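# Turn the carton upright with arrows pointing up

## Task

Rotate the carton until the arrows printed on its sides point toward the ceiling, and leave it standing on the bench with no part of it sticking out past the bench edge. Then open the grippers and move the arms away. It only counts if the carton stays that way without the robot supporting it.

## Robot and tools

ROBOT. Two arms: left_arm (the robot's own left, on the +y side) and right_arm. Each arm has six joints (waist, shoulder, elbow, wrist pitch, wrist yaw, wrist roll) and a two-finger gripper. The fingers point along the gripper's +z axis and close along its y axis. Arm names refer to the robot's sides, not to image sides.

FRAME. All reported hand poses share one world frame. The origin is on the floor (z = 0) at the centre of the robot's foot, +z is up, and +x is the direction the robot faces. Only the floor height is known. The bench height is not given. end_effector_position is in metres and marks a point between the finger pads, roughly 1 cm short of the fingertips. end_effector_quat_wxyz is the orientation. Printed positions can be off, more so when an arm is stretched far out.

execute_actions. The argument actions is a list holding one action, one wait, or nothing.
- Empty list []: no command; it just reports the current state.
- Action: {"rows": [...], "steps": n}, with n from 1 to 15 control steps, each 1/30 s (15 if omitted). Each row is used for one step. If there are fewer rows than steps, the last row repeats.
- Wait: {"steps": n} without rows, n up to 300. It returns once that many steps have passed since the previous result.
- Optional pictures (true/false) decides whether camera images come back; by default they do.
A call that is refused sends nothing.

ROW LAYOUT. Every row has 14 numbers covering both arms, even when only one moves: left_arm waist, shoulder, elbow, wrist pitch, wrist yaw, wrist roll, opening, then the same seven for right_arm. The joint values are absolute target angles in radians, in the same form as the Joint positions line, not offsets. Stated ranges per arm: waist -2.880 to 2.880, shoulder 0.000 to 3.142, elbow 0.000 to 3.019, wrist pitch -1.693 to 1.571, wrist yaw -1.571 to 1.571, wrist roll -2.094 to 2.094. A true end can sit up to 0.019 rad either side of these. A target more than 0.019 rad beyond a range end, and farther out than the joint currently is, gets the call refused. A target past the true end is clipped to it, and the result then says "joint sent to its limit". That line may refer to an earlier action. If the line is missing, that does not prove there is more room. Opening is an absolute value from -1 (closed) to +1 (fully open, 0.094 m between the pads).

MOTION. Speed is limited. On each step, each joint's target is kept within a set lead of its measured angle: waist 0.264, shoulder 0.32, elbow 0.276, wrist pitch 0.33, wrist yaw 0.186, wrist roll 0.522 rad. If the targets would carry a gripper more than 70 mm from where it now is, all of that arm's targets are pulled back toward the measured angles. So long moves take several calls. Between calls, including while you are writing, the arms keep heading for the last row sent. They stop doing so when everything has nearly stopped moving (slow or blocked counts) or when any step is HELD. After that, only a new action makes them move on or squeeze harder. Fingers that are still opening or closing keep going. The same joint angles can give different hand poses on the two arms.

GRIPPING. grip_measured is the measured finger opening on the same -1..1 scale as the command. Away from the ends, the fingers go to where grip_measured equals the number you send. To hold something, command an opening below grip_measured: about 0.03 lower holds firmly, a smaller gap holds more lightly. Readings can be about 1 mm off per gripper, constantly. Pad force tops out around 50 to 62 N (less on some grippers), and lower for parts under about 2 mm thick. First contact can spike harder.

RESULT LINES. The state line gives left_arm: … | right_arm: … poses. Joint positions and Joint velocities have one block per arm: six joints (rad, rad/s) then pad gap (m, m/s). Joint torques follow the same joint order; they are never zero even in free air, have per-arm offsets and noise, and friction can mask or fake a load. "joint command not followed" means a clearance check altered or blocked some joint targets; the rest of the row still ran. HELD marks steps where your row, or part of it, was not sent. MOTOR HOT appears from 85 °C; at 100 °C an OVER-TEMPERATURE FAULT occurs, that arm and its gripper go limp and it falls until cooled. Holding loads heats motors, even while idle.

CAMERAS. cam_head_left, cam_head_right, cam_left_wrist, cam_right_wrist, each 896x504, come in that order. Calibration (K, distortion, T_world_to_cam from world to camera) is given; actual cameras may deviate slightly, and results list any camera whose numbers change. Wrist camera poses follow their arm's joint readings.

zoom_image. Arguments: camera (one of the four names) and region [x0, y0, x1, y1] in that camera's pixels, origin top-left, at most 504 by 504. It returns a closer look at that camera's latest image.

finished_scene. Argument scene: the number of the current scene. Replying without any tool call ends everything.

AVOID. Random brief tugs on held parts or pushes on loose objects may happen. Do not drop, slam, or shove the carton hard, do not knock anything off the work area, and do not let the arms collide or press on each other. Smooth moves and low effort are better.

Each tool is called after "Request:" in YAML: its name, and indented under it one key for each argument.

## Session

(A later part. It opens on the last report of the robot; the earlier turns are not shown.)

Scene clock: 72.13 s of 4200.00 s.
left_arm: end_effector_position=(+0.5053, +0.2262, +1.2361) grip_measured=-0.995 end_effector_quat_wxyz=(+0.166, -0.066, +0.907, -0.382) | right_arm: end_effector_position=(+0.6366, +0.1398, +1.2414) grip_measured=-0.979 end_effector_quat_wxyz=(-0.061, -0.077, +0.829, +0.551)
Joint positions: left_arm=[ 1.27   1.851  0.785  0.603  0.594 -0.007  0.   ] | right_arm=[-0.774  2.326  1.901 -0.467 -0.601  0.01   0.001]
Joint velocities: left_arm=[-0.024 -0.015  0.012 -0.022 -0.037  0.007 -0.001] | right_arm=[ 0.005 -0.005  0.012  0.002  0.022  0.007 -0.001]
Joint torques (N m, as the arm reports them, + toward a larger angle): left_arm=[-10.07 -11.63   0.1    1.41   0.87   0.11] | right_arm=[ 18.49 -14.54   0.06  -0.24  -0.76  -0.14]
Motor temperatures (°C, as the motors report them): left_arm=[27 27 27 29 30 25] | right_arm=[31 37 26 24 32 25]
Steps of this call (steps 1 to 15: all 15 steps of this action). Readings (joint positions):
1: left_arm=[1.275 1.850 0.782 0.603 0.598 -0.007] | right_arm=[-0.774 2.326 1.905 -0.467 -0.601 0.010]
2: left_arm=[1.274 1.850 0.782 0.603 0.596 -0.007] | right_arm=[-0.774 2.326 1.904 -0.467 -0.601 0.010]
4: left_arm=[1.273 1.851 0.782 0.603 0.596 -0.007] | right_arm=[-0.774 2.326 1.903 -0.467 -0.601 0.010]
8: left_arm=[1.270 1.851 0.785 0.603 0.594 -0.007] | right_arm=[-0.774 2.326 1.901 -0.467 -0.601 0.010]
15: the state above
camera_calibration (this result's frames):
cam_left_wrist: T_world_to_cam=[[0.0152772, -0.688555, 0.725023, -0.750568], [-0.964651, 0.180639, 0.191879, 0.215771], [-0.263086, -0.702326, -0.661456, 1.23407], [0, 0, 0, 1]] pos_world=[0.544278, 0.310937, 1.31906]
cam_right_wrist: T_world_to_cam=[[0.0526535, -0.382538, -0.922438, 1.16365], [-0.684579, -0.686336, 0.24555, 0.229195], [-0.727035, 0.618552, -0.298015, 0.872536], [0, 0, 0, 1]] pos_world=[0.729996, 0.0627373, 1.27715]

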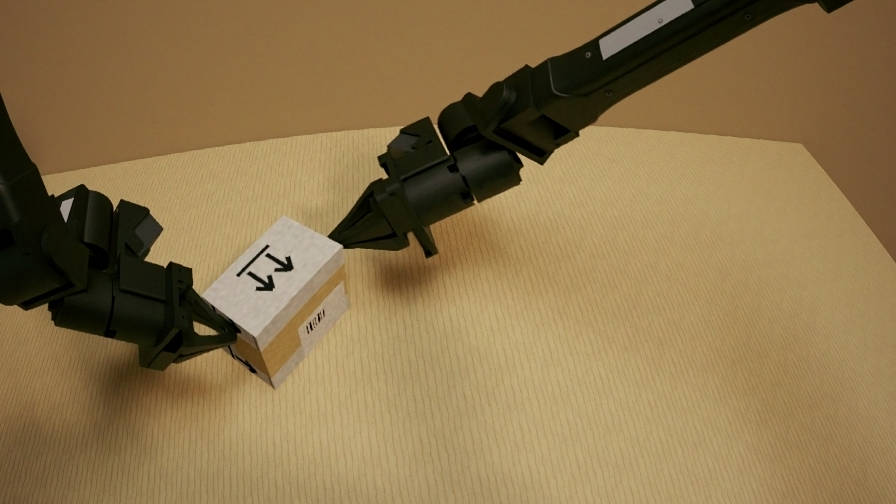

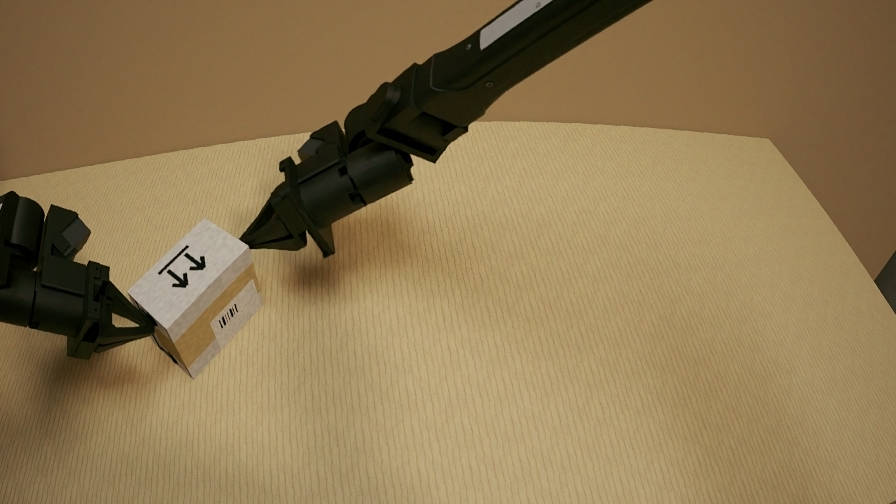

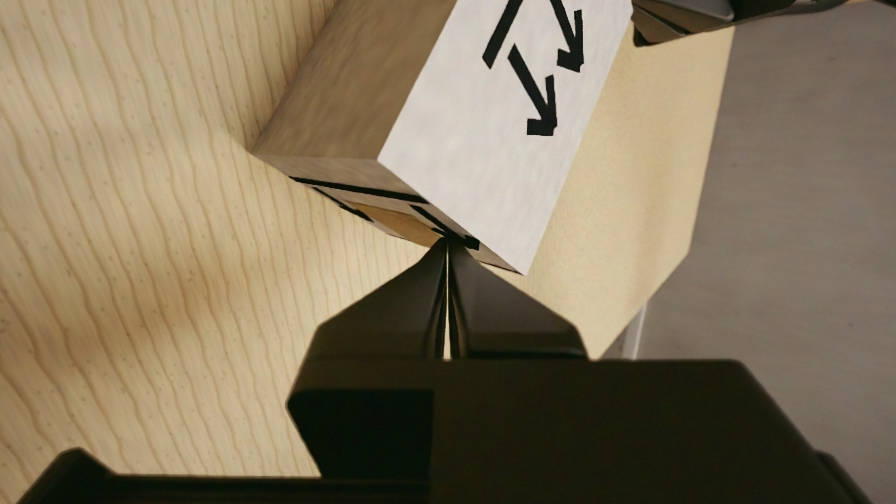

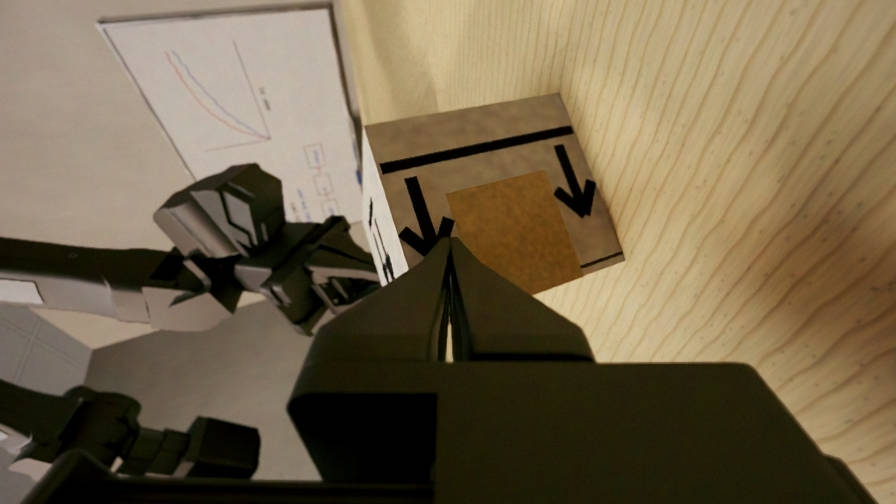

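Request:
execute_actions:
  actions:
    - {"rows":[[1.222,1.866,0.821,0.62,0.6,0,-1,-0.752,2.362,1.86,-0.476,-0.6,0,-1],[1.219,1.866,0.822,0.62,0.6,0,-1,-0.754,2.355,1.85,-0.472,-0.6,0,-1],[1.216,1.866,0.823,0.62,0.6,0,-1,-0.756,2.347,1.84,-0.468,-0.6,0,-1],[1.213,1.867,0.824,0.62,0.6,0,-1,-0.758,2.34,1.83,-0.464,-0.6,0,-1],[1.21,1.867,0.825,0.62,0.6,0,-1,-0.76,2.333,1.82,-0.46,-0.6,0,-1],[1.207,1.868,0.826,0.62,0.6,0,-1,-0.762,2.326,1.81,-0.456,-0.6,0,-1],[1.204,1.868,0.827,0.62,0.6,0,-1,-0.764,2.32,1.80,-0.452,-0.6,0,-1],[1.201,1.869,0.828,0.61,0.6,0,-1,-0.767,2.314,1.79,-0.448,-0.6,0,-1],[1.198,1.87,0.83,0.61,0.6,0,-1,-0.77,2.308,1.78,-0.444,-0.6,0,-1],[1.195,1.871,0.831,0.61,0.6,0,-1,-0.772,2.302,1.77,-0.44,-0.6,0,-1],[1.192,1.872,0.833,0.61,0.6,0,-1,-0.775,2.296,1.76,-0.436,-0.6,0,-1],[1.189,1.873,0.834,0.61,0.6,0,-1,-0.777,2.29,1.75,-0.432,-0.6,0,-1],[1.186,1.874,0.836,0.61,0.6,0,-1,-0.78,2.284,1.74,-0.428,-0.6,0,-1],[1.183,1.875,0.838,0.61,0.6,0,-1,-0.783,2.278,1.73,-0.424,-0.6,0,-1],[1.18,1.876,0.84,0.61,0.6,0,-1,-0.786,2.272,1.72,-0.42,-0.6,0,-1]]}
  pictures: false

Request:
execute_actions:
  actions:
    - {"rows":[[1.176,1.877,0.842,0.61,0.6,0,-1,-0.79,2.264,1.708,-0.415,-0.6,0,-1],[1.172,1.879,0.844,0.61,0.6,0,-1,-0.793,2.257,1.695,-0.41,-0.6,0,-1],[1.168,1.88,0.846,0.61,0.6,0,-1,-0.796,2.249,1.683,-0.406,-0.6,0,-1],[1.164,1.882,0.848,0.6,0.6,0,-1,-0.8,2.241,1.67,-0.402,-0.6,0,-1],[1.16,1.883,0.85,0.6,0.6,0,-1,-0.803,2.234,1.658,-0.397,-0.6,0,-1],[1.156,1.884,0.852,0.6,0.6,0,-1,-0.806,2.226,1.645,-0.393,-0.6,0,-1],[1.152,1.886,0.854,0.6,0.6,0,-1,-0.81,2.218,1.633,-0.388,-0.6,0,-1],[1.148,1.887,0.856,0.6,0.6,0,-1,-0.813,2.21,1.62,-0.384,-0.6,0,-1],[1.144,1.889,0.858,0.6,0.6,0,-1,-0.817,2.203,1.608,-0.38,-0.6,0,-1],[1.14,1.89,0.86,0.6,0.6,0,-1,-0.82,2.195,1.595,-0.375,-0.6,0,-1]]}

Scene clock: 91.70 s of 4200.00 s.
left_arm: end_effector_position=(+0.5070, +0.2102, +1.2365) grip_measured=-0.995 end_effector_quat_wxyz=(+0.165, -0.058, +0.904, -0.390) | right_arm: end_effector_position=(+0.6224, +0.1072, +1.2412) grip_measured=-0.979 end_effector_quat_wxyz=(-0.063, -0.067, +0.838, +0.537)
Joint positions: left_arm=[ 1.241  1.864  0.797  0.603  0.587 -0.007  0.   ] | right_arm=[-0.803  2.253  1.769 -0.416 -0.586  0.009  0.001]
Joint velocities: left_arm=[-0.103  0.044  0.066  0.002 -0.037  0.007  0.   ] | right_arm=[-0.103 -0.181 -0.286  0.1   -0.081 -0.066 -0.001]
Joint torques (N m, as the arm reports them, + toward a larger angle): left_arm=[-11.35 -12.44   0.47   0.92   1.23   0.09] | right_arm=[ 17.51 -14.93  -0.45  -0.17  -1.33  -0.14]
Motor temperatures (°C, as the motors report them): left_arm=[28 27 27 29 30 25] | right_arm=[32 36 25 24 32 25]
Steps of this call (steps 1 to 15: the robot went on to your last target; steps 16 to 90: nothing new was sent; then 16.07 s passed at rest; steps 91 to 105: all 15 steps of this action). Readings (joint positions):
91: left_arm=[1.269 1.851 0.785 0.603 0.594 -0.007] | right_arm=[-0.774 2.325 1.899 -0.466 -0.601 0.010]
92: left_arm=[1.269 1.851 0.785 0.603 0.594 -0.007] | right_arm=[-0.774 2.323 1.896 -0.464 -0.599 0.010]
94: left_arm=[1.267 1.852 0.785 0.603 0.592 -0.007] | right_arm=[-0.774 2.315 1.882 -0.456 -0.593 0.010]
98: left_arm=[1.260 1.855 0.785 0.603 0.589 -0.007] | right_arm=[-0.780 2.292 1.841 -0.442 -0.586 0.009]
105: the state above

Scene clock: 92.20 s of 4200.00 s.
left_arm: end_effector_position=(+0.5300, +0.1945, +1.2370) grip_measured=-0.995 end_effector_quat_wxyz=(+0.182, -0.046, +0.899, -0.396) | right_arm: end_effector_position=(+0.5975, +0.0617, +1.2397) grip_measured=-0.979 end_effector_quat_wxyz=(-0.079, -0.049, +0.847, +0.523)
Joint positions: left_arm=[ 1.206  1.874  0.844  0.602  0.575 -0.007  0.   ] | right_arm=[-0.85   2.17   1.614 -0.378 -0.586  0.009  0.001]
Joint velocities: left_arm=[-0.015 -0.024 -0.007  0.007 -0.007 -0.022  0.001] | right_arm=[ 0.005 -0.015 -0.007  0.002 -0.066 -0.007 -0.   ]
Joint torques (N m, as the arm reports them, + toward a larger angle): left_arm=[-12.73 -12.24  -1.03   0.67   1.75   0.12] | right_arm=[ 16.65 -14.72  -0.11   0.32  -1.39  -0.13]
Motor temperatures (°C, as the motors report them): left_arm=[28 27 26 29 30 25] | right_arm=[32 36 25 24 32 25]
Steps of this call (steps 1 to 15: all 15 steps of this action). Readings (joint positions):
1: left_arm=[1.238 1.866 0.799 0.603 0.587 -0.007] | right_arm=[-0.806 2.246 1.758 -0.413 -0.586 0.009]
2: left_arm=[1.235 1.867 0.802 0.603 0.586 -0.007] | right_arm=[-0.809 2.240 1.747 -0.409 -0.585 0.009]
4: left_arm=[1.229 1.869 0.807 0.603 0.585 -0.007] | right_arm=[-0.817 2.226 1.722 -0.400 -0.585 0.009]
8: left_arm=[1.218 1.873 0.821 0.602 0.582 -0.007] | right_arm=[-0.833 2.198 1.669 -0.386 -0.585 0.009]
15: the state above
camera_calibration (this result's frames):
cam_left_wrist: T_world_to_cam=[[-0.0382339, -0.672092, 0.73948, -0.766127], [-0.967134, 0.21105, 0.141813, 0.302492], [-0.251378, -0.709753, -0.658072, 1.21003], [0, 0, 0, 1]] pos_world=[0.567433, 0.280074, 1.31993]
cam_right_wrist: T_world_to_cam=[[-0.00693437, -0.449947, -0.893028, 1.1375], [-0.68616, -0.647494, 0.331565, 0.041148], [-0.727417, 0.61506, -0.304246, 0.900042], [0, 0, 0, 1]] pos_world=[0.690828, -0.0151189, 1.27601]

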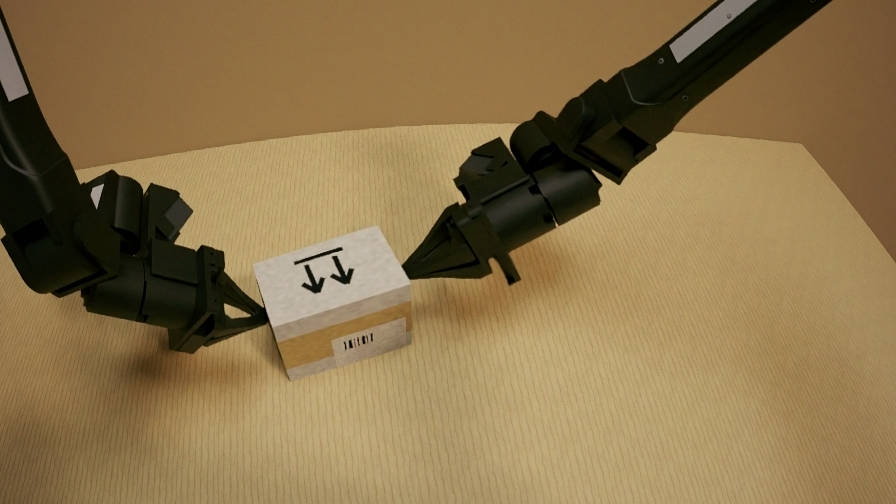

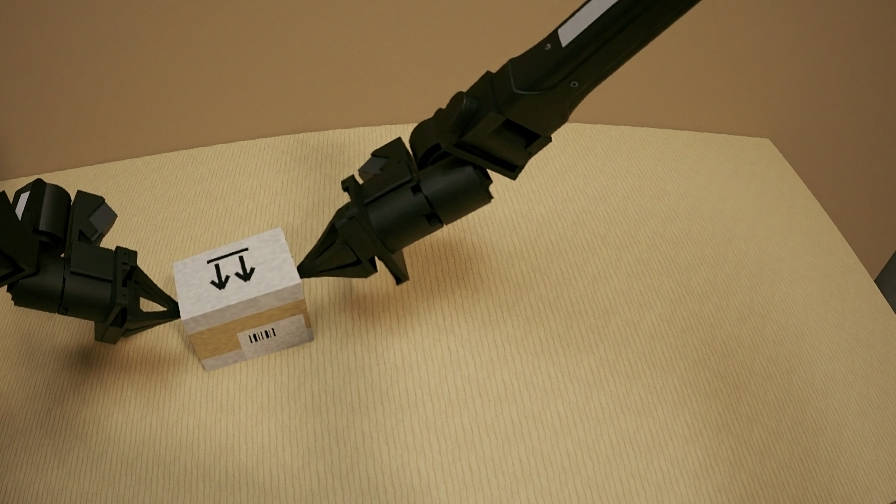

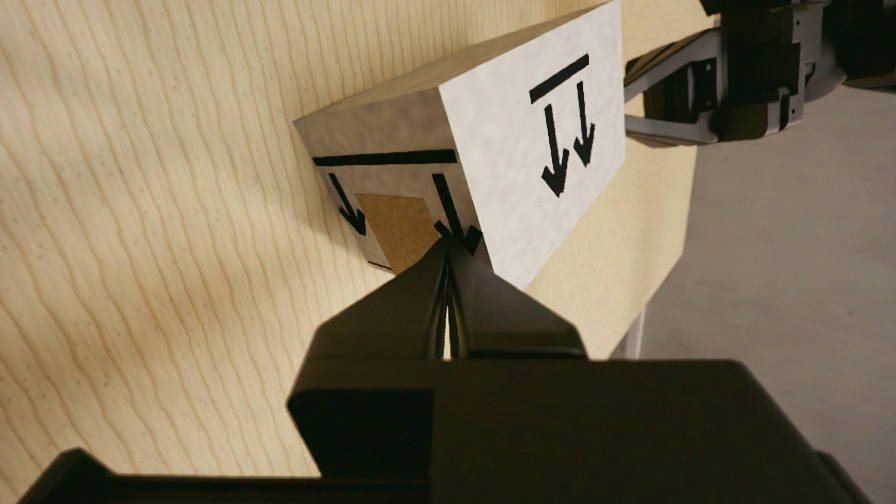

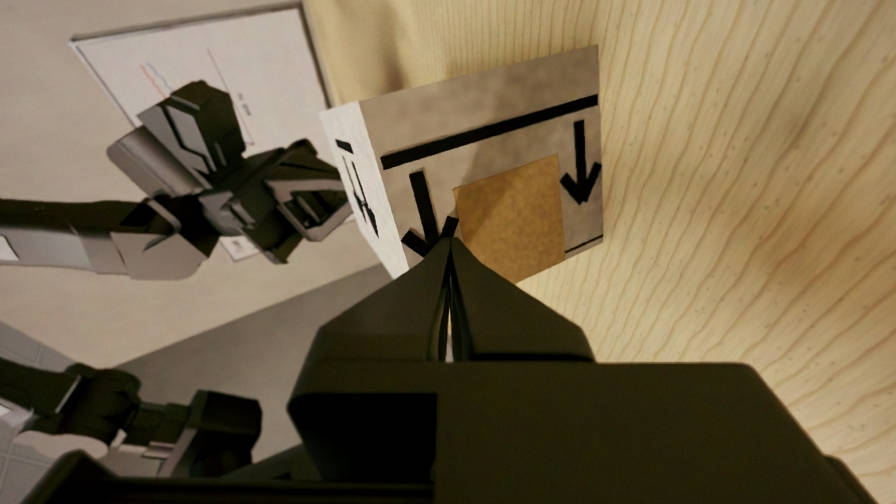

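Request:
execute_actions:
  actions:
    - {"rows":[[1.141,1.882,0.862,0.595,0.6,0,-1,-0.815,2.196,1.605,-0.383,-0.6,0,-1],[1.143,1.874,0.864,0.589,0.6,0,-1,-0.81,2.197,1.613,-0.391,-0.6,0,-1],[1.144,1.866,0.866,0.582,0.6,0,-1,-0.806,2.198,1.62,-0.399,-0.6,0,-1],[1.145,1.858,0.868,0.576,0.6,0,-1,-0.802,2.199,1.627,-0.407,-0.6,0,-1],[1.147,1.85,0.87,0.57,0.6,0,-1,-0.798,2.2,1.634,-0.414,-0.6,0,-1],[1.148,1.842,0.872,0.563,0.6,0,-1,-0.795,2.2,1.64,-0.421,-0.6,0,-1],[1.149,1.835,0.874,0.557,0.6,0,-1,-0.792,2.201,1.647,-0.428,-0.6,0,-1],[1.15,1.828,0.876,0.55,0.6,0,-1,-0.789,2.202,1.654,-0.436,-0.6,0,-1],[1.151,1.821,0.878,0.544,0.6,0,-1,-0.786,2.203,1.66,-0.443,-0.6,0,-1],[1.152,1.814,0.88,0.538,0.6,0,-1,-0.783,2.204,1.667,-0.45,-0.6,0,-1],[1.154,1.807,0.882,0.531,0.6,0,-1,-0.78,2.204,1.673,-0.458,-0.6,0,-1],[1.155,1.8,0.885,0.525,0.6,0,-1,-0.777,2.205,1.68,-0.465,-0.6,0,-1]]}

Scene clock: 109.37 s of 4200.00 s.
left_arm: end_effector_position=(+0.5487, +0.1956, +1.2469) grip_measured=-0.995 end_effector_quat_wxyz=(+0.181, -0.044, +0.897, -0.400) | right_arm: end_effector_position=(+0.6214, +0.0637, +1.2488) grip_measured=-0.979 end_effector_quat_wxyz=(-0.078, -0.051, +0.846, +0.524)
Joint positions: left_arm=[ 1.2    1.835  0.869  0.537  0.581 -0.007  0.   ] | right_arm=[-0.845  2.17   1.681 -0.444 -0.585  0.008  0.001]
Joint velocities: left_arm=[-0.034 -0.151  0.032 -0.027 -0.066 -0.051 -0.001] | right_arm=[ 0.034 -0.005  0.085 -0.037 -0.007  0.007  0.   ]
Joint torques (N m, as the arm reports them, + toward a larger angle): left_arm=[-11.12 -15.23  -0.45   0.26   1.54   0.12] | right_arm=[ 19.7  -14.79   1.23  -0.62  -1.39  -0.11]
Motor temperatures (°C, as the motors report them): left_arm=[28 27 26 29 32 25] | right_arm=[32 36 25 24 34 25]
Steps of this call (steps 1 to 15: the robot went on to your last target; steps 16 to 90: nothing new was sent; then 13.67 s passed at rest; steps 91 to 105: all 15 steps of this action). Readings (joint positions):
91: left_arm=[1.206 1.874 0.844 0.602 0.575 -0.007] | right_arm=[-0.850 2.170 1.614 -0.378 -0.586 0.008]
92: left_arm=[1.206 1.874 0.844 0.602 0.575 -0.007] | right_arm=[-0.850 2.170 1.614 -0.378 -0.586 0.008]
94: left_arm=[1.206 1.874 0.845 0.597 0.576 -0.007] | right_arm=[-0.850 2.170 1.618 -0.383 -0.585 0.008]
98: left_arm=[1.205 1.870 0.853 0.574 0.581 -0.007] | right_arm=[-0.850 2.170 1.638 -0.406 -0.583 0.008]
105: the state above
camera_calibration (this result's frames):
cam_left_wrist: T_world_to_cam=[[-0.0434143, -0.6648, 0.745758, -0.778355], [-0.966165, 0.217902, 0.138001, 0.321807], [-0.254246, -0.714534, -0.651767, 1.21663], [0, 0, 0, 1]] pos_world=[0.586449, 0.281747, 1.32901]
cam_right_wrist: T_world_to_cam=[[-0.00334946, -0.447041, -0.894507, 1.14618], [-0.685015, -0.650649, 0.327735, 0.0601037], [-0.728521, 0.613849, -0.30405, 0.919474], [0, 0, 0, 1]] pos_world=[0.714867, -0.0129241, 1.28513]

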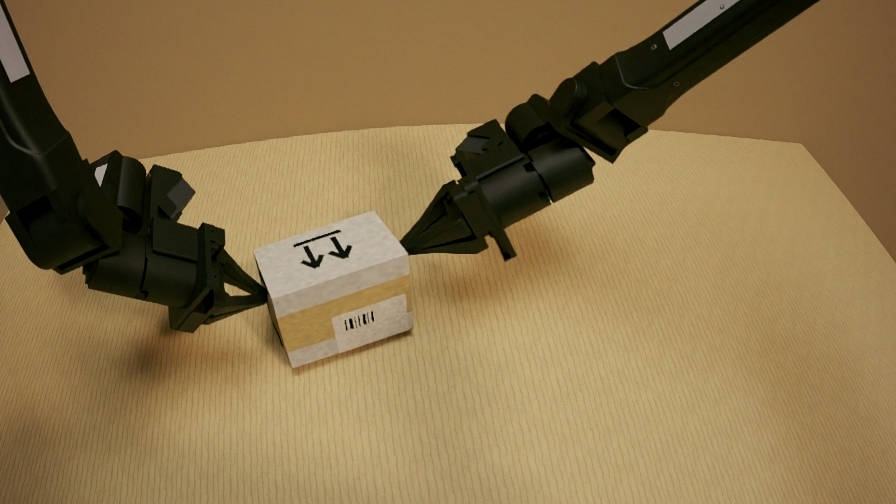

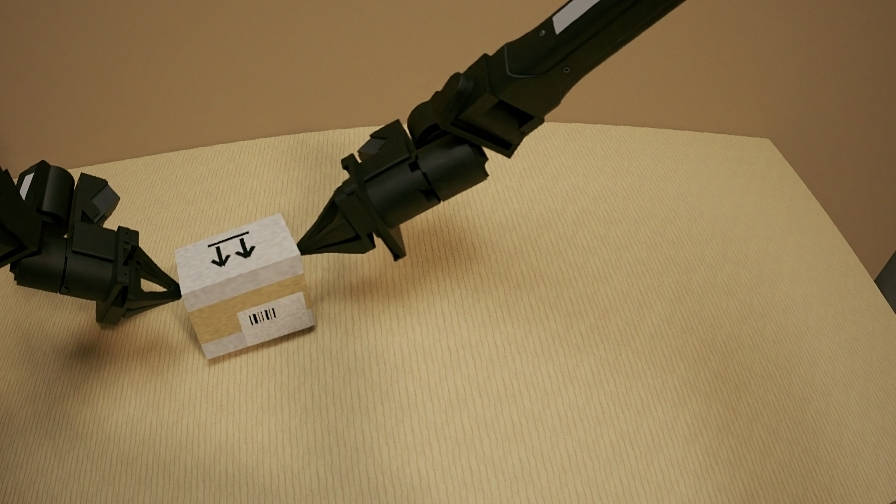

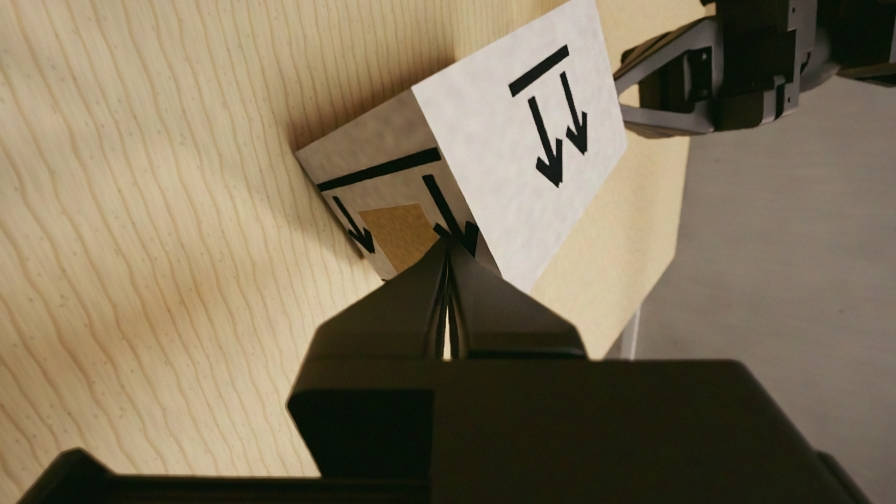

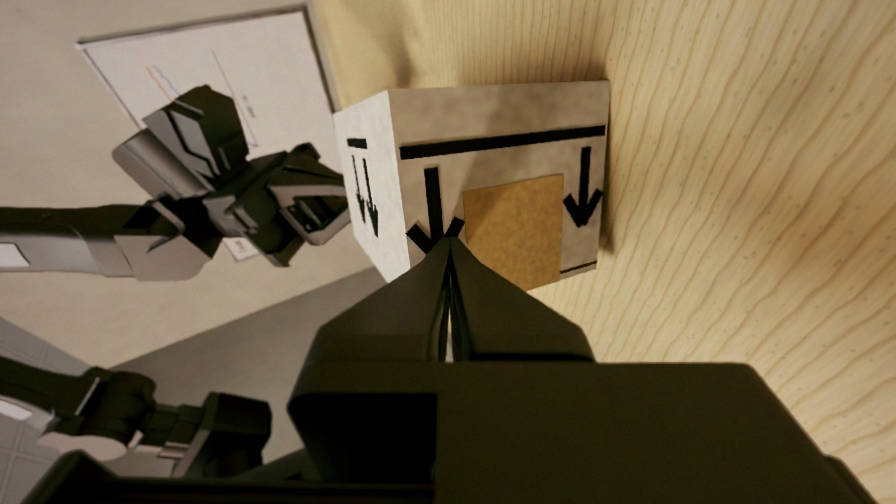

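Tipping. Continue.

Request:
execute_actions:
  actions:
    - {"rows":[[1.157,1.795,0.89,0.516,0.6,0,-1,-0.776,2.209,1.691,-0.473,-0.6,0,-1],[1.158,1.79,0.895,0.508,0.6,0,-1,-0.774,2.213,1.702,-0.482,-0.6,0,-1],[1.16,1.786,0.9,0.5,0.6,0,-1,-0.773,2.217,1.713,-0.49,-0.6,0,-1],[1.161,1.782,0.905,0.491,0.6,0,-1,-0.772,2.221,1.724,-0.499,-0.6,0,-1],[1.163,1.778,0.91,0.483,0.6,0,-1,-0.77,2.225,1.735,-0.507,-0.6,0,-1],[1.164,1.774,0.915,0.474,0.6,0,-1,-0.769,2.229,1.746,-0.516,-0.6,0,-1],[1.166,1.77,0.92,0.466,0.6,0,-1,-0.768,2.233,1.757,-0.524,-0.6,0,-1],[1.167,1.766,0.925,0.457,0.6,0,-1,-0.766,2.237,1.768,-0.533,-0.6,0,-1],[1.169,1.762,0.93,0.449,0.6,0,-1,-0.765,2.241,1.779,-0.541,-0.6,0,-1],[1.17,1.758,0.935,0.44,0.6,0,-1,-0.764,2.246,1.79,-0.55,-0.6,0,-1]]}

Scene clock: 114.03 s of 4200.00 s.
left_arm: end_effector_position=(+0.5837, +0.2042, +1.2580) grip_measured=-0.995 end_effector_quat_wxyz=(+0.189, -0.043, +0.896, -0.399) | right_arm: end_effector_position=(+0.6582, +0.0728, +1.2632) grip_measured=-0.979 end_effector_quat_wxyz=(-0.071, -0.056, +0.844, +0.529)
Joint positions: left_arm=[ 1.2    1.788  0.922  0.452  0.579 -0.007  0.   ] | right_arm=[-0.832  2.185  1.795 -0.527 -0.586  0.008  0.001]
Joint velocities: left_arm=[-0.005 -0.063  0.032 -0.012  0.037  0.007  0.001] | right_arm=[-0.005 -0.005  0.022 -0.022 -0.051  0.022  0.001]
Joint torques (N m, as the arm reports them, + toward a larger angle): left_arm=[ -9.97 -16.21   0.05   0.21   1.53   0.12] | right_arm=[ 20.41 -13.99   1.96  -0.69  -1.41  -0.11]
Motor temperatures (°C, as the motors report them): left_arm=[28 27 26 29 32 25] | right_arm=[32 36 25 24 34 25]
Steps of this call (steps 1 to 30: the robot went on to your last target; steps 31 to 90: nothing new was sent; then 1.17 s passed at rest; steps 91 to 105: all 15 steps of this action). Readings (joint positions):
91: left_arm=[1.200 1.822 0.872 0.535 0.579 -0.007] | right_arm=[-0.845 2.170 1.685 -0.450 -0.585 0.008]
92: left_arm=[1.200 1.822 0.874 0.531 0.579 -0.007] | right_arm=[-0.845 2.170 1.687 -0.454 -0.585 0.008]
94: left_arm=[1.200 1.822 0.879 0.516 0.579 -0.007] | right_arm=[-0.844 2.171 1.698 -0.470 -0.585 0.008]
98: left_arm=[1.200 1.815 0.898 0.483 0.579 -0.007] | right_arm=[-0.839 2.177 1.740 -0.504 -0.586 0.008]
105: the state above
camera_calibration (this result's frames):
cam_left_wrist: T_world_to_cam=[[-0.0515171, -0.668083, 0.742301, -0.769672], [-0.969319, 0.212337, 0.123834, 0.373022], [-0.240349, -0.713147, -0.658524, 1.23899], [0, 0, 0, 1]] pos_world=[0.619715, 0.29017, 1.34104]
cam_right_wrist: T_world_to_cam=[[0.0126758, -0.435998, -0.899858, 1.15861], [-0.690111, -0.65505, 0.307662, 0.115513], [-0.723592, 0.617103, -0.30919, 0.948117], [0, 0, 0, 1]] pos_world=[0.751081, -0.00426845, 1.30019]

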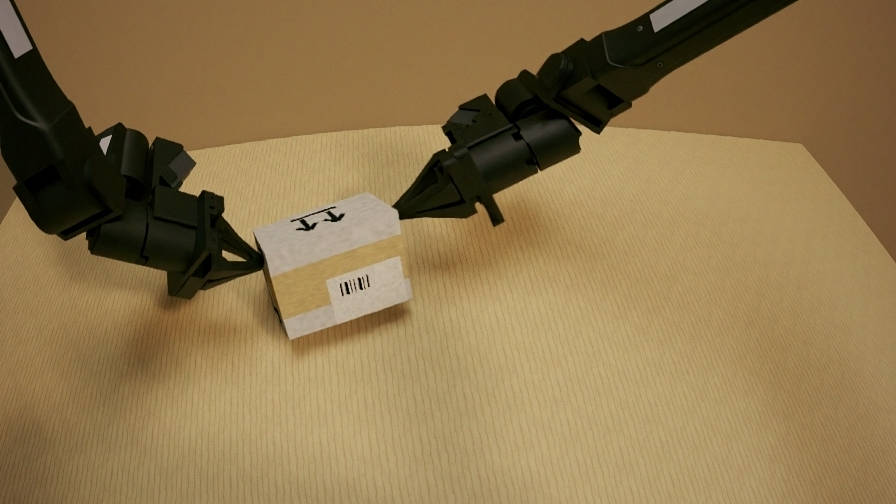

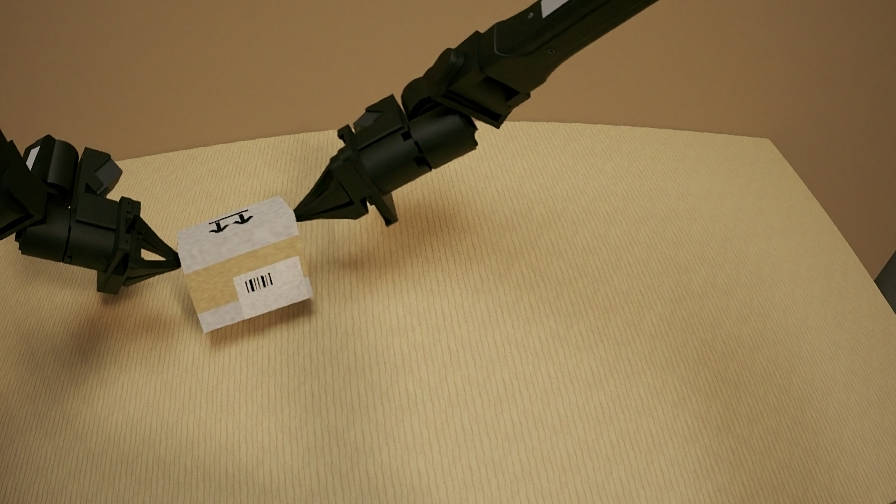

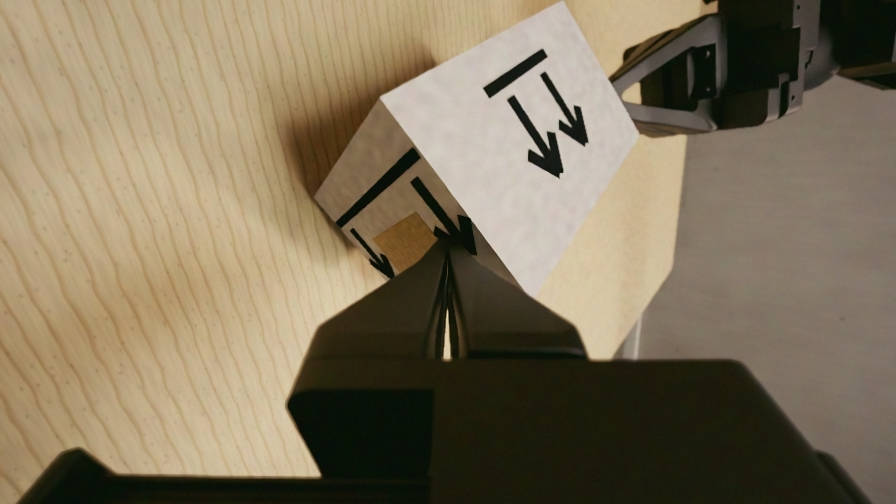

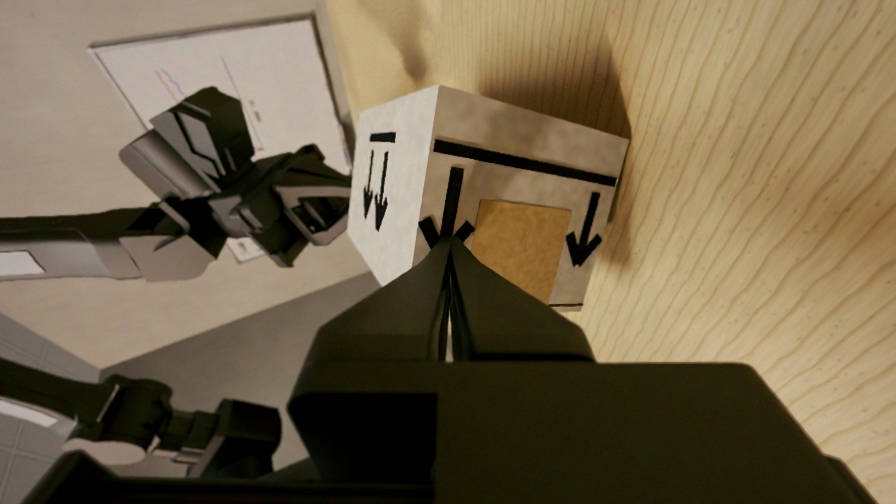

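Request:
execute_actions:
  actions:
    - {"rows":[[1.171,1.76,0.942,0.433,0.6,0,-1,-0.764,2.255,1.803,-0.558,-0.6,0,-1],[1.172,1.762,0.95,0.426,0.6,0,-1,-0.763,2.263,1.816,-0.566,-0.6,0,-1],[1.173,1.763,0.957,0.419,0.6,0,-1,-0.763,2.271,1.83,-0.574,-0.6,0,-1],[1.174,1.765,0.965,0.412,0.6,0,-1,-0.762,2.279,1.844,-0.582,-0.6,0,-1],[1.175,1.766,0.972,0.405,0.6,0,-1,-0.762,2.286,1.858,-0.59,-0.6,0,-1],[1.176,1.768,0.98,0.398,0.6,0,-1,-0.761,2.293,1.872,-0.598,-0.6,0,-1],[1.177,1.769,0.987,0.391,0.6,0,-1,-0.761,2.3,1.886,-0.606,-0.6,0,-1],[1.178,1.77,0.995,0.384,0.6,0,-1,-0.76,2.307,1.9,-0.614,-0.6,0,-1],[1.179,1.771,1.002,0.377,0.6,0,-1,-0.76,2.314,1.915,-0.622,-0.6,0,-1],[1.18,1.772,1.01,0.37,0.6,0,-1,-0.76,2.321,1.93,-0.63,-0.6,0,-1],[1.181,1.774,1.017,0.362,0.6,0,-1,-0.76,2.328,1.945,-0.638,-0.6,0,-1],[1.182,1.775,1.025,0.355,0.6,0,-1,-0.76,2.335,1.96,-0.645,-0.6,0,-1]]}

Scene clock: 119.33 s of 4200.00 s.
left_arm: end_effector_position=(+0.6160, +0.2170, +1.2537) grip_measured=-0.995 end_effector_quat_wxyz=(+0.191, -0.047, +0.898, -0.393) | right_arm: end_effector_position=(+0.6919, +0.0871, +1.2631) grip_measured=-0.979 end_effector_quat_wxyz=(-0.067, -0.060, +0.840, +0.535)
Joint positions: left_arm=[ 1.215  1.784  1.005  0.369  0.58  -0.007  0.   ] | right_arm=[-0.823  2.25   1.96  -0.619 -0.594  0.008  0.001]
Joint velocities: left_arm=[-0.005  0.005  0.139 -0.046  0.066  0.037  0.   ] | right_arm=[ 0.005  0.005  0.051 -0.046  0.022 -0.037  0.   ]
Joint torques (N m, as the arm reports them, + toward a larger angle): left_arm=[-10.21 -16.36   0.77   0.29   1.48   0.11] | right_arm=[ 20.01 -13.73   2.74  -0.61  -1.05  -0.11]
Motor temperatures (°C, as the motors report them): left_arm=[28 28 26 29 33 25] | right_arm=[33 36 25 24 34 25]
Steps of this call (steps 1 to 15: the robot went on to your last target; steps 16 to 144: nothing new was sent; steps 145 to 159: all 15 steps of this action). Readings (joint positions):
145: left_arm=[1.200 1.784 0.923 0.448 0.579 -0.007] | right_arm=[-0.832 2.187 1.796 -0.533 -0.585 0.008]
146: left_arm=[1.200 1.784 0.924 0.445 0.579 -0.007] | right_arm=[-0.832 2.189 1.800 -0.538 -0.585 0.008]
148: left_arm=[1.202 1.784 0.929 0.432 0.578 -0.007] | right_arm=[-0.832 2.199 1.819 -0.552 -0.587 0.008]
152: left_arm=[1.209 1.784 0.950 0.405 0.578 -0.007] | right_arm=[-0.827 2.219 1.871 -0.586 -0.595 0.008]
159: the state above
camera_calibration (this result's frames):
cam_left_wrist: T_world_to_cam=[[-0.0443654, -0.675425, 0.736093, -0.751333], [-0.971197, 0.201827, 0.126657, 0.40202], [-0.234111, -0.709272, -0.664925, 1.25637], [0, 0, 0, 1]] pos_world=[0.651237, 0.302498, 1.33752]
cam_right_wrist: T_world_to_cam=[[0.0209411, -0.422481, -0.90613, 1.16538], [-0.692282, -0.660027, 0.291737, 0.170212], [-0.721324, 0.621188, -0.306297, 0.958127], [0, 0, 0, 1]] pos_world=[0.78455, 0.00951782, 1.2998]

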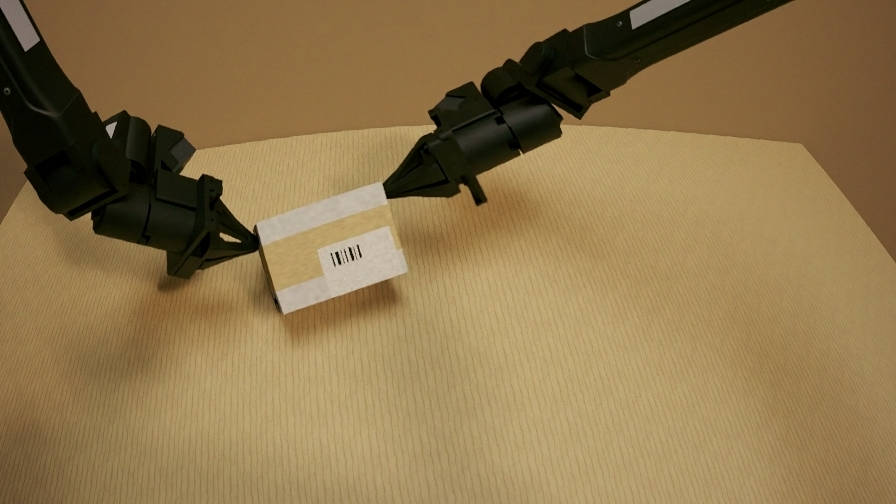

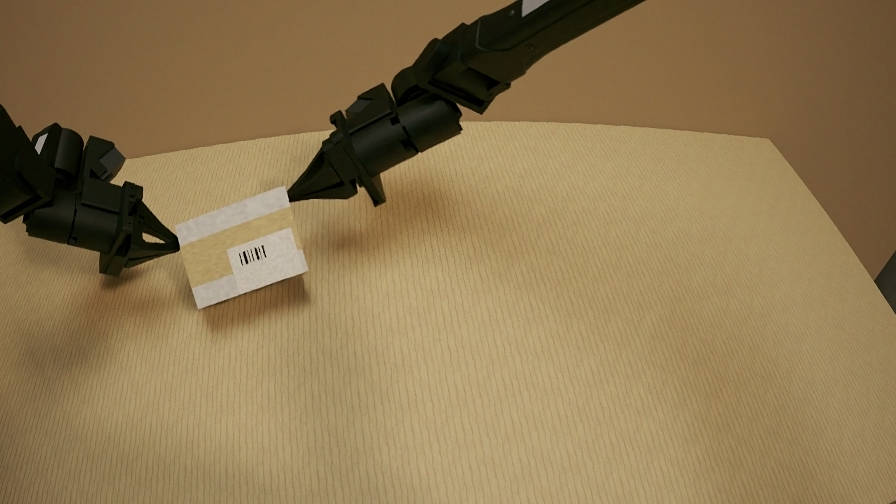

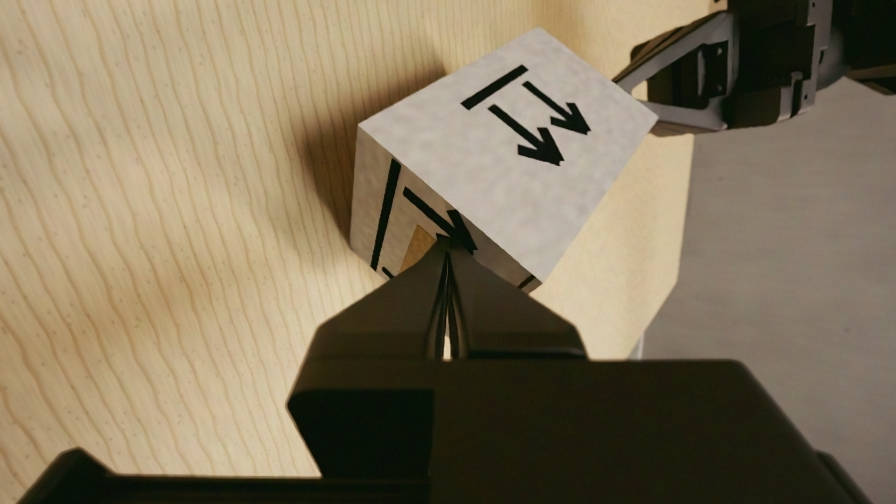

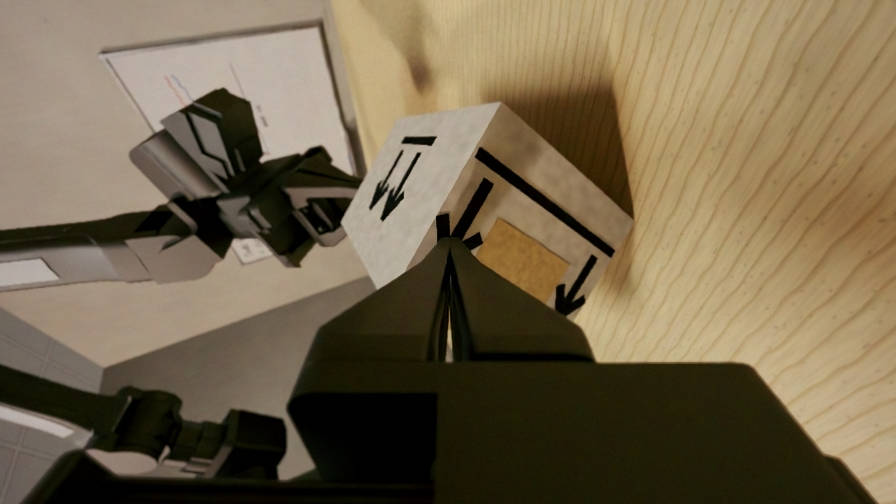

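Request:
execute_actions:
  actions:
    - {"rows":[[1.183,1.78,1.035,0.35,0.6,0,-1,-0.76,2.339,1.97,-0.637,-0.6,0,-1],[1.185,1.785,1.044,0.344,0.6,0,-1,-0.76,2.343,1.979,-0.63,-0.6,0,-1],[1.186,1.79,1.054,0.339,0.6,0,-1,-0.761,2.347,1.989,-0.622,-0.6,0,-1],[1.187,1.795,1.063,0.333,0.6,0,-1,-0.761,2.351,1.998,-0.615,-0.6,0,-1],[1.189,1.8,1.073,0.328,0.6,0,-1,-0.762,2.355,2.008,-0.607,-0.6,0,-1],[1.19,1.805,1.082,0.322,0.6,0,-1,-0.762,2.359,2.017,-0.6,-0.6,0,-1],[1.191,1.81,1.092,0.317,0.6,0,-1,-0.762,2.363,2.027,-0.592,-0.6,0,-1],[1.192,1.815,1.101,0.311,0.6,0,-1,-0.763,2.367,2.036,-0.585,-0.6,0,-1],[1.194,1.82,1.11,0.305,0.6,0,-1,-0.763,2.371,2.046,-0.577,-0.6,0,-1],[1.195,1.825,1.12,0.3,0.6,0,-1,-0.763,2.375,2.055,-0.57,-0.6,0,-1],[1.196,1.83,1.128,0.296,0.6,0,-1,-0.764,2.382,2.064,-0.566,-0.6,0,-1],[1.198,1.835,1.137,0.292,0.6,0,-1,-0.764,2.389,2.074,-0.561,-0.6,0,-1],[1.199,1.84,1.145,0.288,0.6,0,-1,-0.765,2.396,2.083,-0.557,-0.6,0,-1],[1.201,1.845,1.154,0.284,0.6,0,-1,-0.766,2.403,2.092,-0.552,-0.6,0,-1],[1.202,1.85,1.162,0.28,0.6,0,-1,-0.767,2.41,2.1,-0.548,-0.6,0,-1]]}
  pictures: false

Request:
execute_actions:
  actions:
    - {"steps":8}

Scene clock: 129.03 s of 4200.00 s.
left_arm: end_effector_position=(+0.6605, +0.2320, +1.2416) grip_measured=-0.995 end_effector_quat_wxyz=(+0.204, -0.049, +0.899, -0.384) | right_arm: end_effector_position=(+0.7313, +0.0996, +1.2511) grip_measured=-0.979 end_effector_quat_wxyz=(-0.011, -0.061, +0.841, +0.537)
Joint positions: left_arm=[ 1.23   1.813  1.129  0.3    0.578 -0.007  0.   ] | right_arm=[-0.823  2.315  2.081 -0.563 -0.59   0.008  0.001]
Joint velocities: left_arm=[ 0.054  0.151  0.237 -0.105  0.051 -0.007  0.001] | right_arm=[-0.005  0.181  0.266  0.134  0.007  0.022 -0.001]
Joint torques (N m, as the arm reports them, + toward a larger angle): left_arm=[ -9.7  -14.21   2.05   0.29   1.6    0.1 ] | right_arm=[ 20.36 -13.93   3.7    0.6   -1.17  -0.11]
Motor temperatures (°C, as the motors report them): left_arm=[28 28 26 29 33 25] | right_arm=[33 36 26 24 34 25]
Steps of this call (steps 1 to 15: the robot went on to your last target; steps 16 to 90: nothing new was sent; then 6.20 s passed at rest; steps 91 to 105: all 15 steps of this action). Readings (joint positions):
91: left_arm=[1.215 1.784 1.011 0.364 0.578 -0.007] | right_arm=[-0.823 2.250 1.962 -0.626 -0.592 0.008]
92: left_arm=[1.215 1.784 1.012 0.361 0.578 -0.007] | right_arm=[-0.823 2.251 1.965 -0.626 -0.592 0.008]
94: left_arm=[1.216 1.784 1.019 0.352 0.578 -0.007] | right_arm=[-0.823 2.257 1.978 -0.625 -0.593 0.008]
98: left_arm=[1.219 1.786 1.054 0.330 0.578 -0.007] | right_arm=[-0.823 2.277 2.017 -0.605 -0.594 0.008]
105: the state above

Scene clock: 129.30 s of 4200.00 s.
left_arm: end_effector_position=(+0.6622, +0.2344, +1.2353) grip_measured=-0.995 end_effector_quat_wxyz=(+0.201, -0.051, +0.900, -0.383) | right_arm: end_effector_position=(+0.7348, +0.1026, +1.2478) grip_measured=-0.979 end_effector_quat_wxyz=(-0.004, -0.061, +0.840, +0.539)
Joint positions: left_arm=[ 1.236  1.826  1.145  0.292  0.578 -0.007  0.   ] | right_arm=[-0.823  2.329  2.097 -0.551 -0.592  0.008  0.001]
Joint velocities: left_arm=[-0.005 -0.005  0.002 -0.007 -0.066 -0.007 -0.   ] | right_arm=[-0.005  0.005 -0.012 -0.007  0.007  0.037 -0.001]
Joint torques (N m, as the arm reports them, + toward a larger angle): left_arm=[ -9.91 -14.64   1.91   0.45   1.6    0.11] | right_arm=[ 20.37 -14.     3.86   0.58  -1.1   -0.1 ]
Motor temperatures (°C, as the motors report them): left_arm=[28 28 26 29 33 25] | right_arm=[33 36 26 24 34 25]
Steps of this call (steps 1 to 8: the robot went on to your last target). Readings (joint positions):
1: left_arm=[1.232 1.817 1.136 0.297 0.578 -0.007] | right_arm=[-0.823 2.321 2.088 -0.559 -0.590 0.008]
2: left_arm=[1.234 1.821 1.141 0.296 0.578 -0.007] | right_arm=[-0.823 2.325 2.093 -0.555 -0.590 0.008]
4: left_arm=[1.236 1.824 1.145 0.294 0.578 -0.007] | right_arm=[-0.823 2.328 2.097 -0.551 -0.592 0.008]
8: the state above
camera_calibration (this result's frames):
cam_left_wrist: T_world_to_cam=[[-0.0406307, -0.690925, 0.721784, -0.705158], [-0.976605, 0.180129, 0.117453, 0.465785], [-0.211165, -0.700126, -0.68208, 1.2712], [0, 0, 0, 1]] pos_world=[0.694671, 0.318887, 1.32132]
cam_right_wrist: T_world_to_cam=[[0.0910246, -0.413409, -0.905984, 1.10452], [-0.760857, -0.615832, 0.204566, 0.369245], [-0.642504, 0.670704, -0.370601, 0.991937], [0, 0, 0, 1]] pos_world=[0.817728, 0.0187143, 1.29275]

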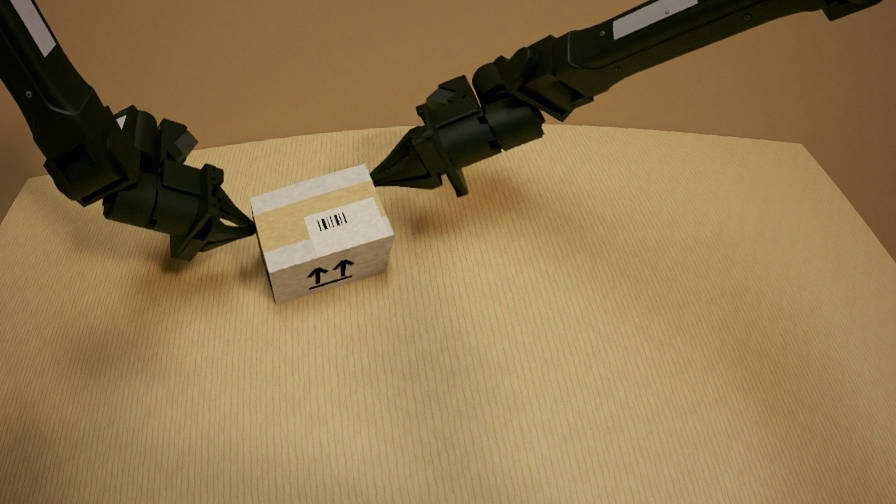

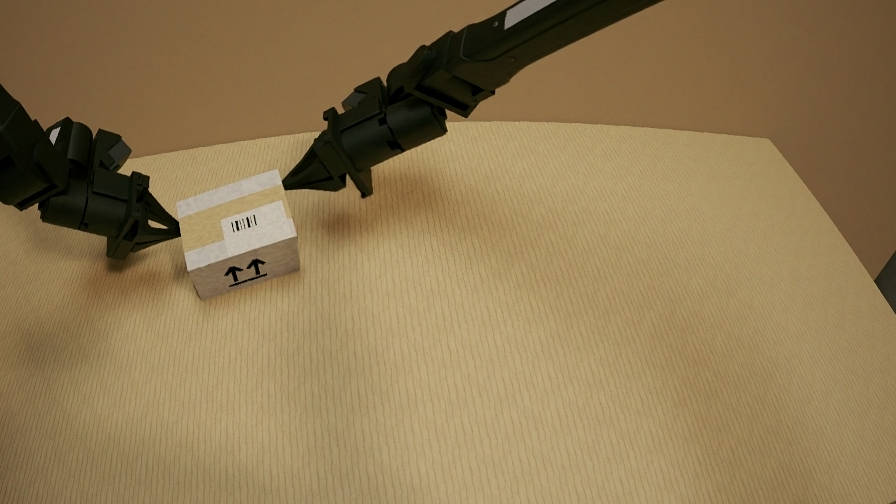

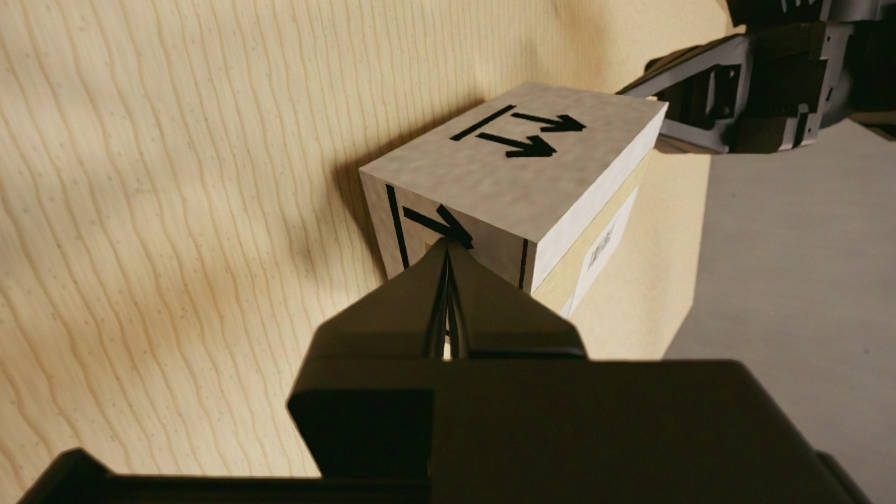

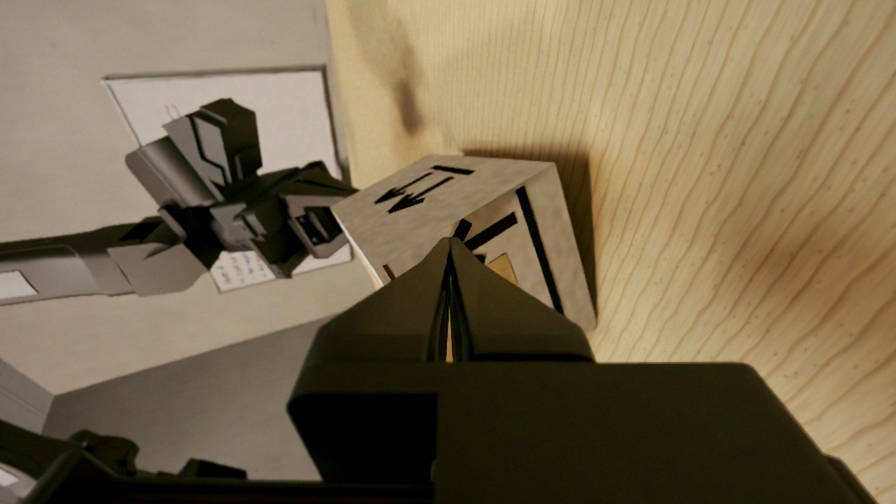

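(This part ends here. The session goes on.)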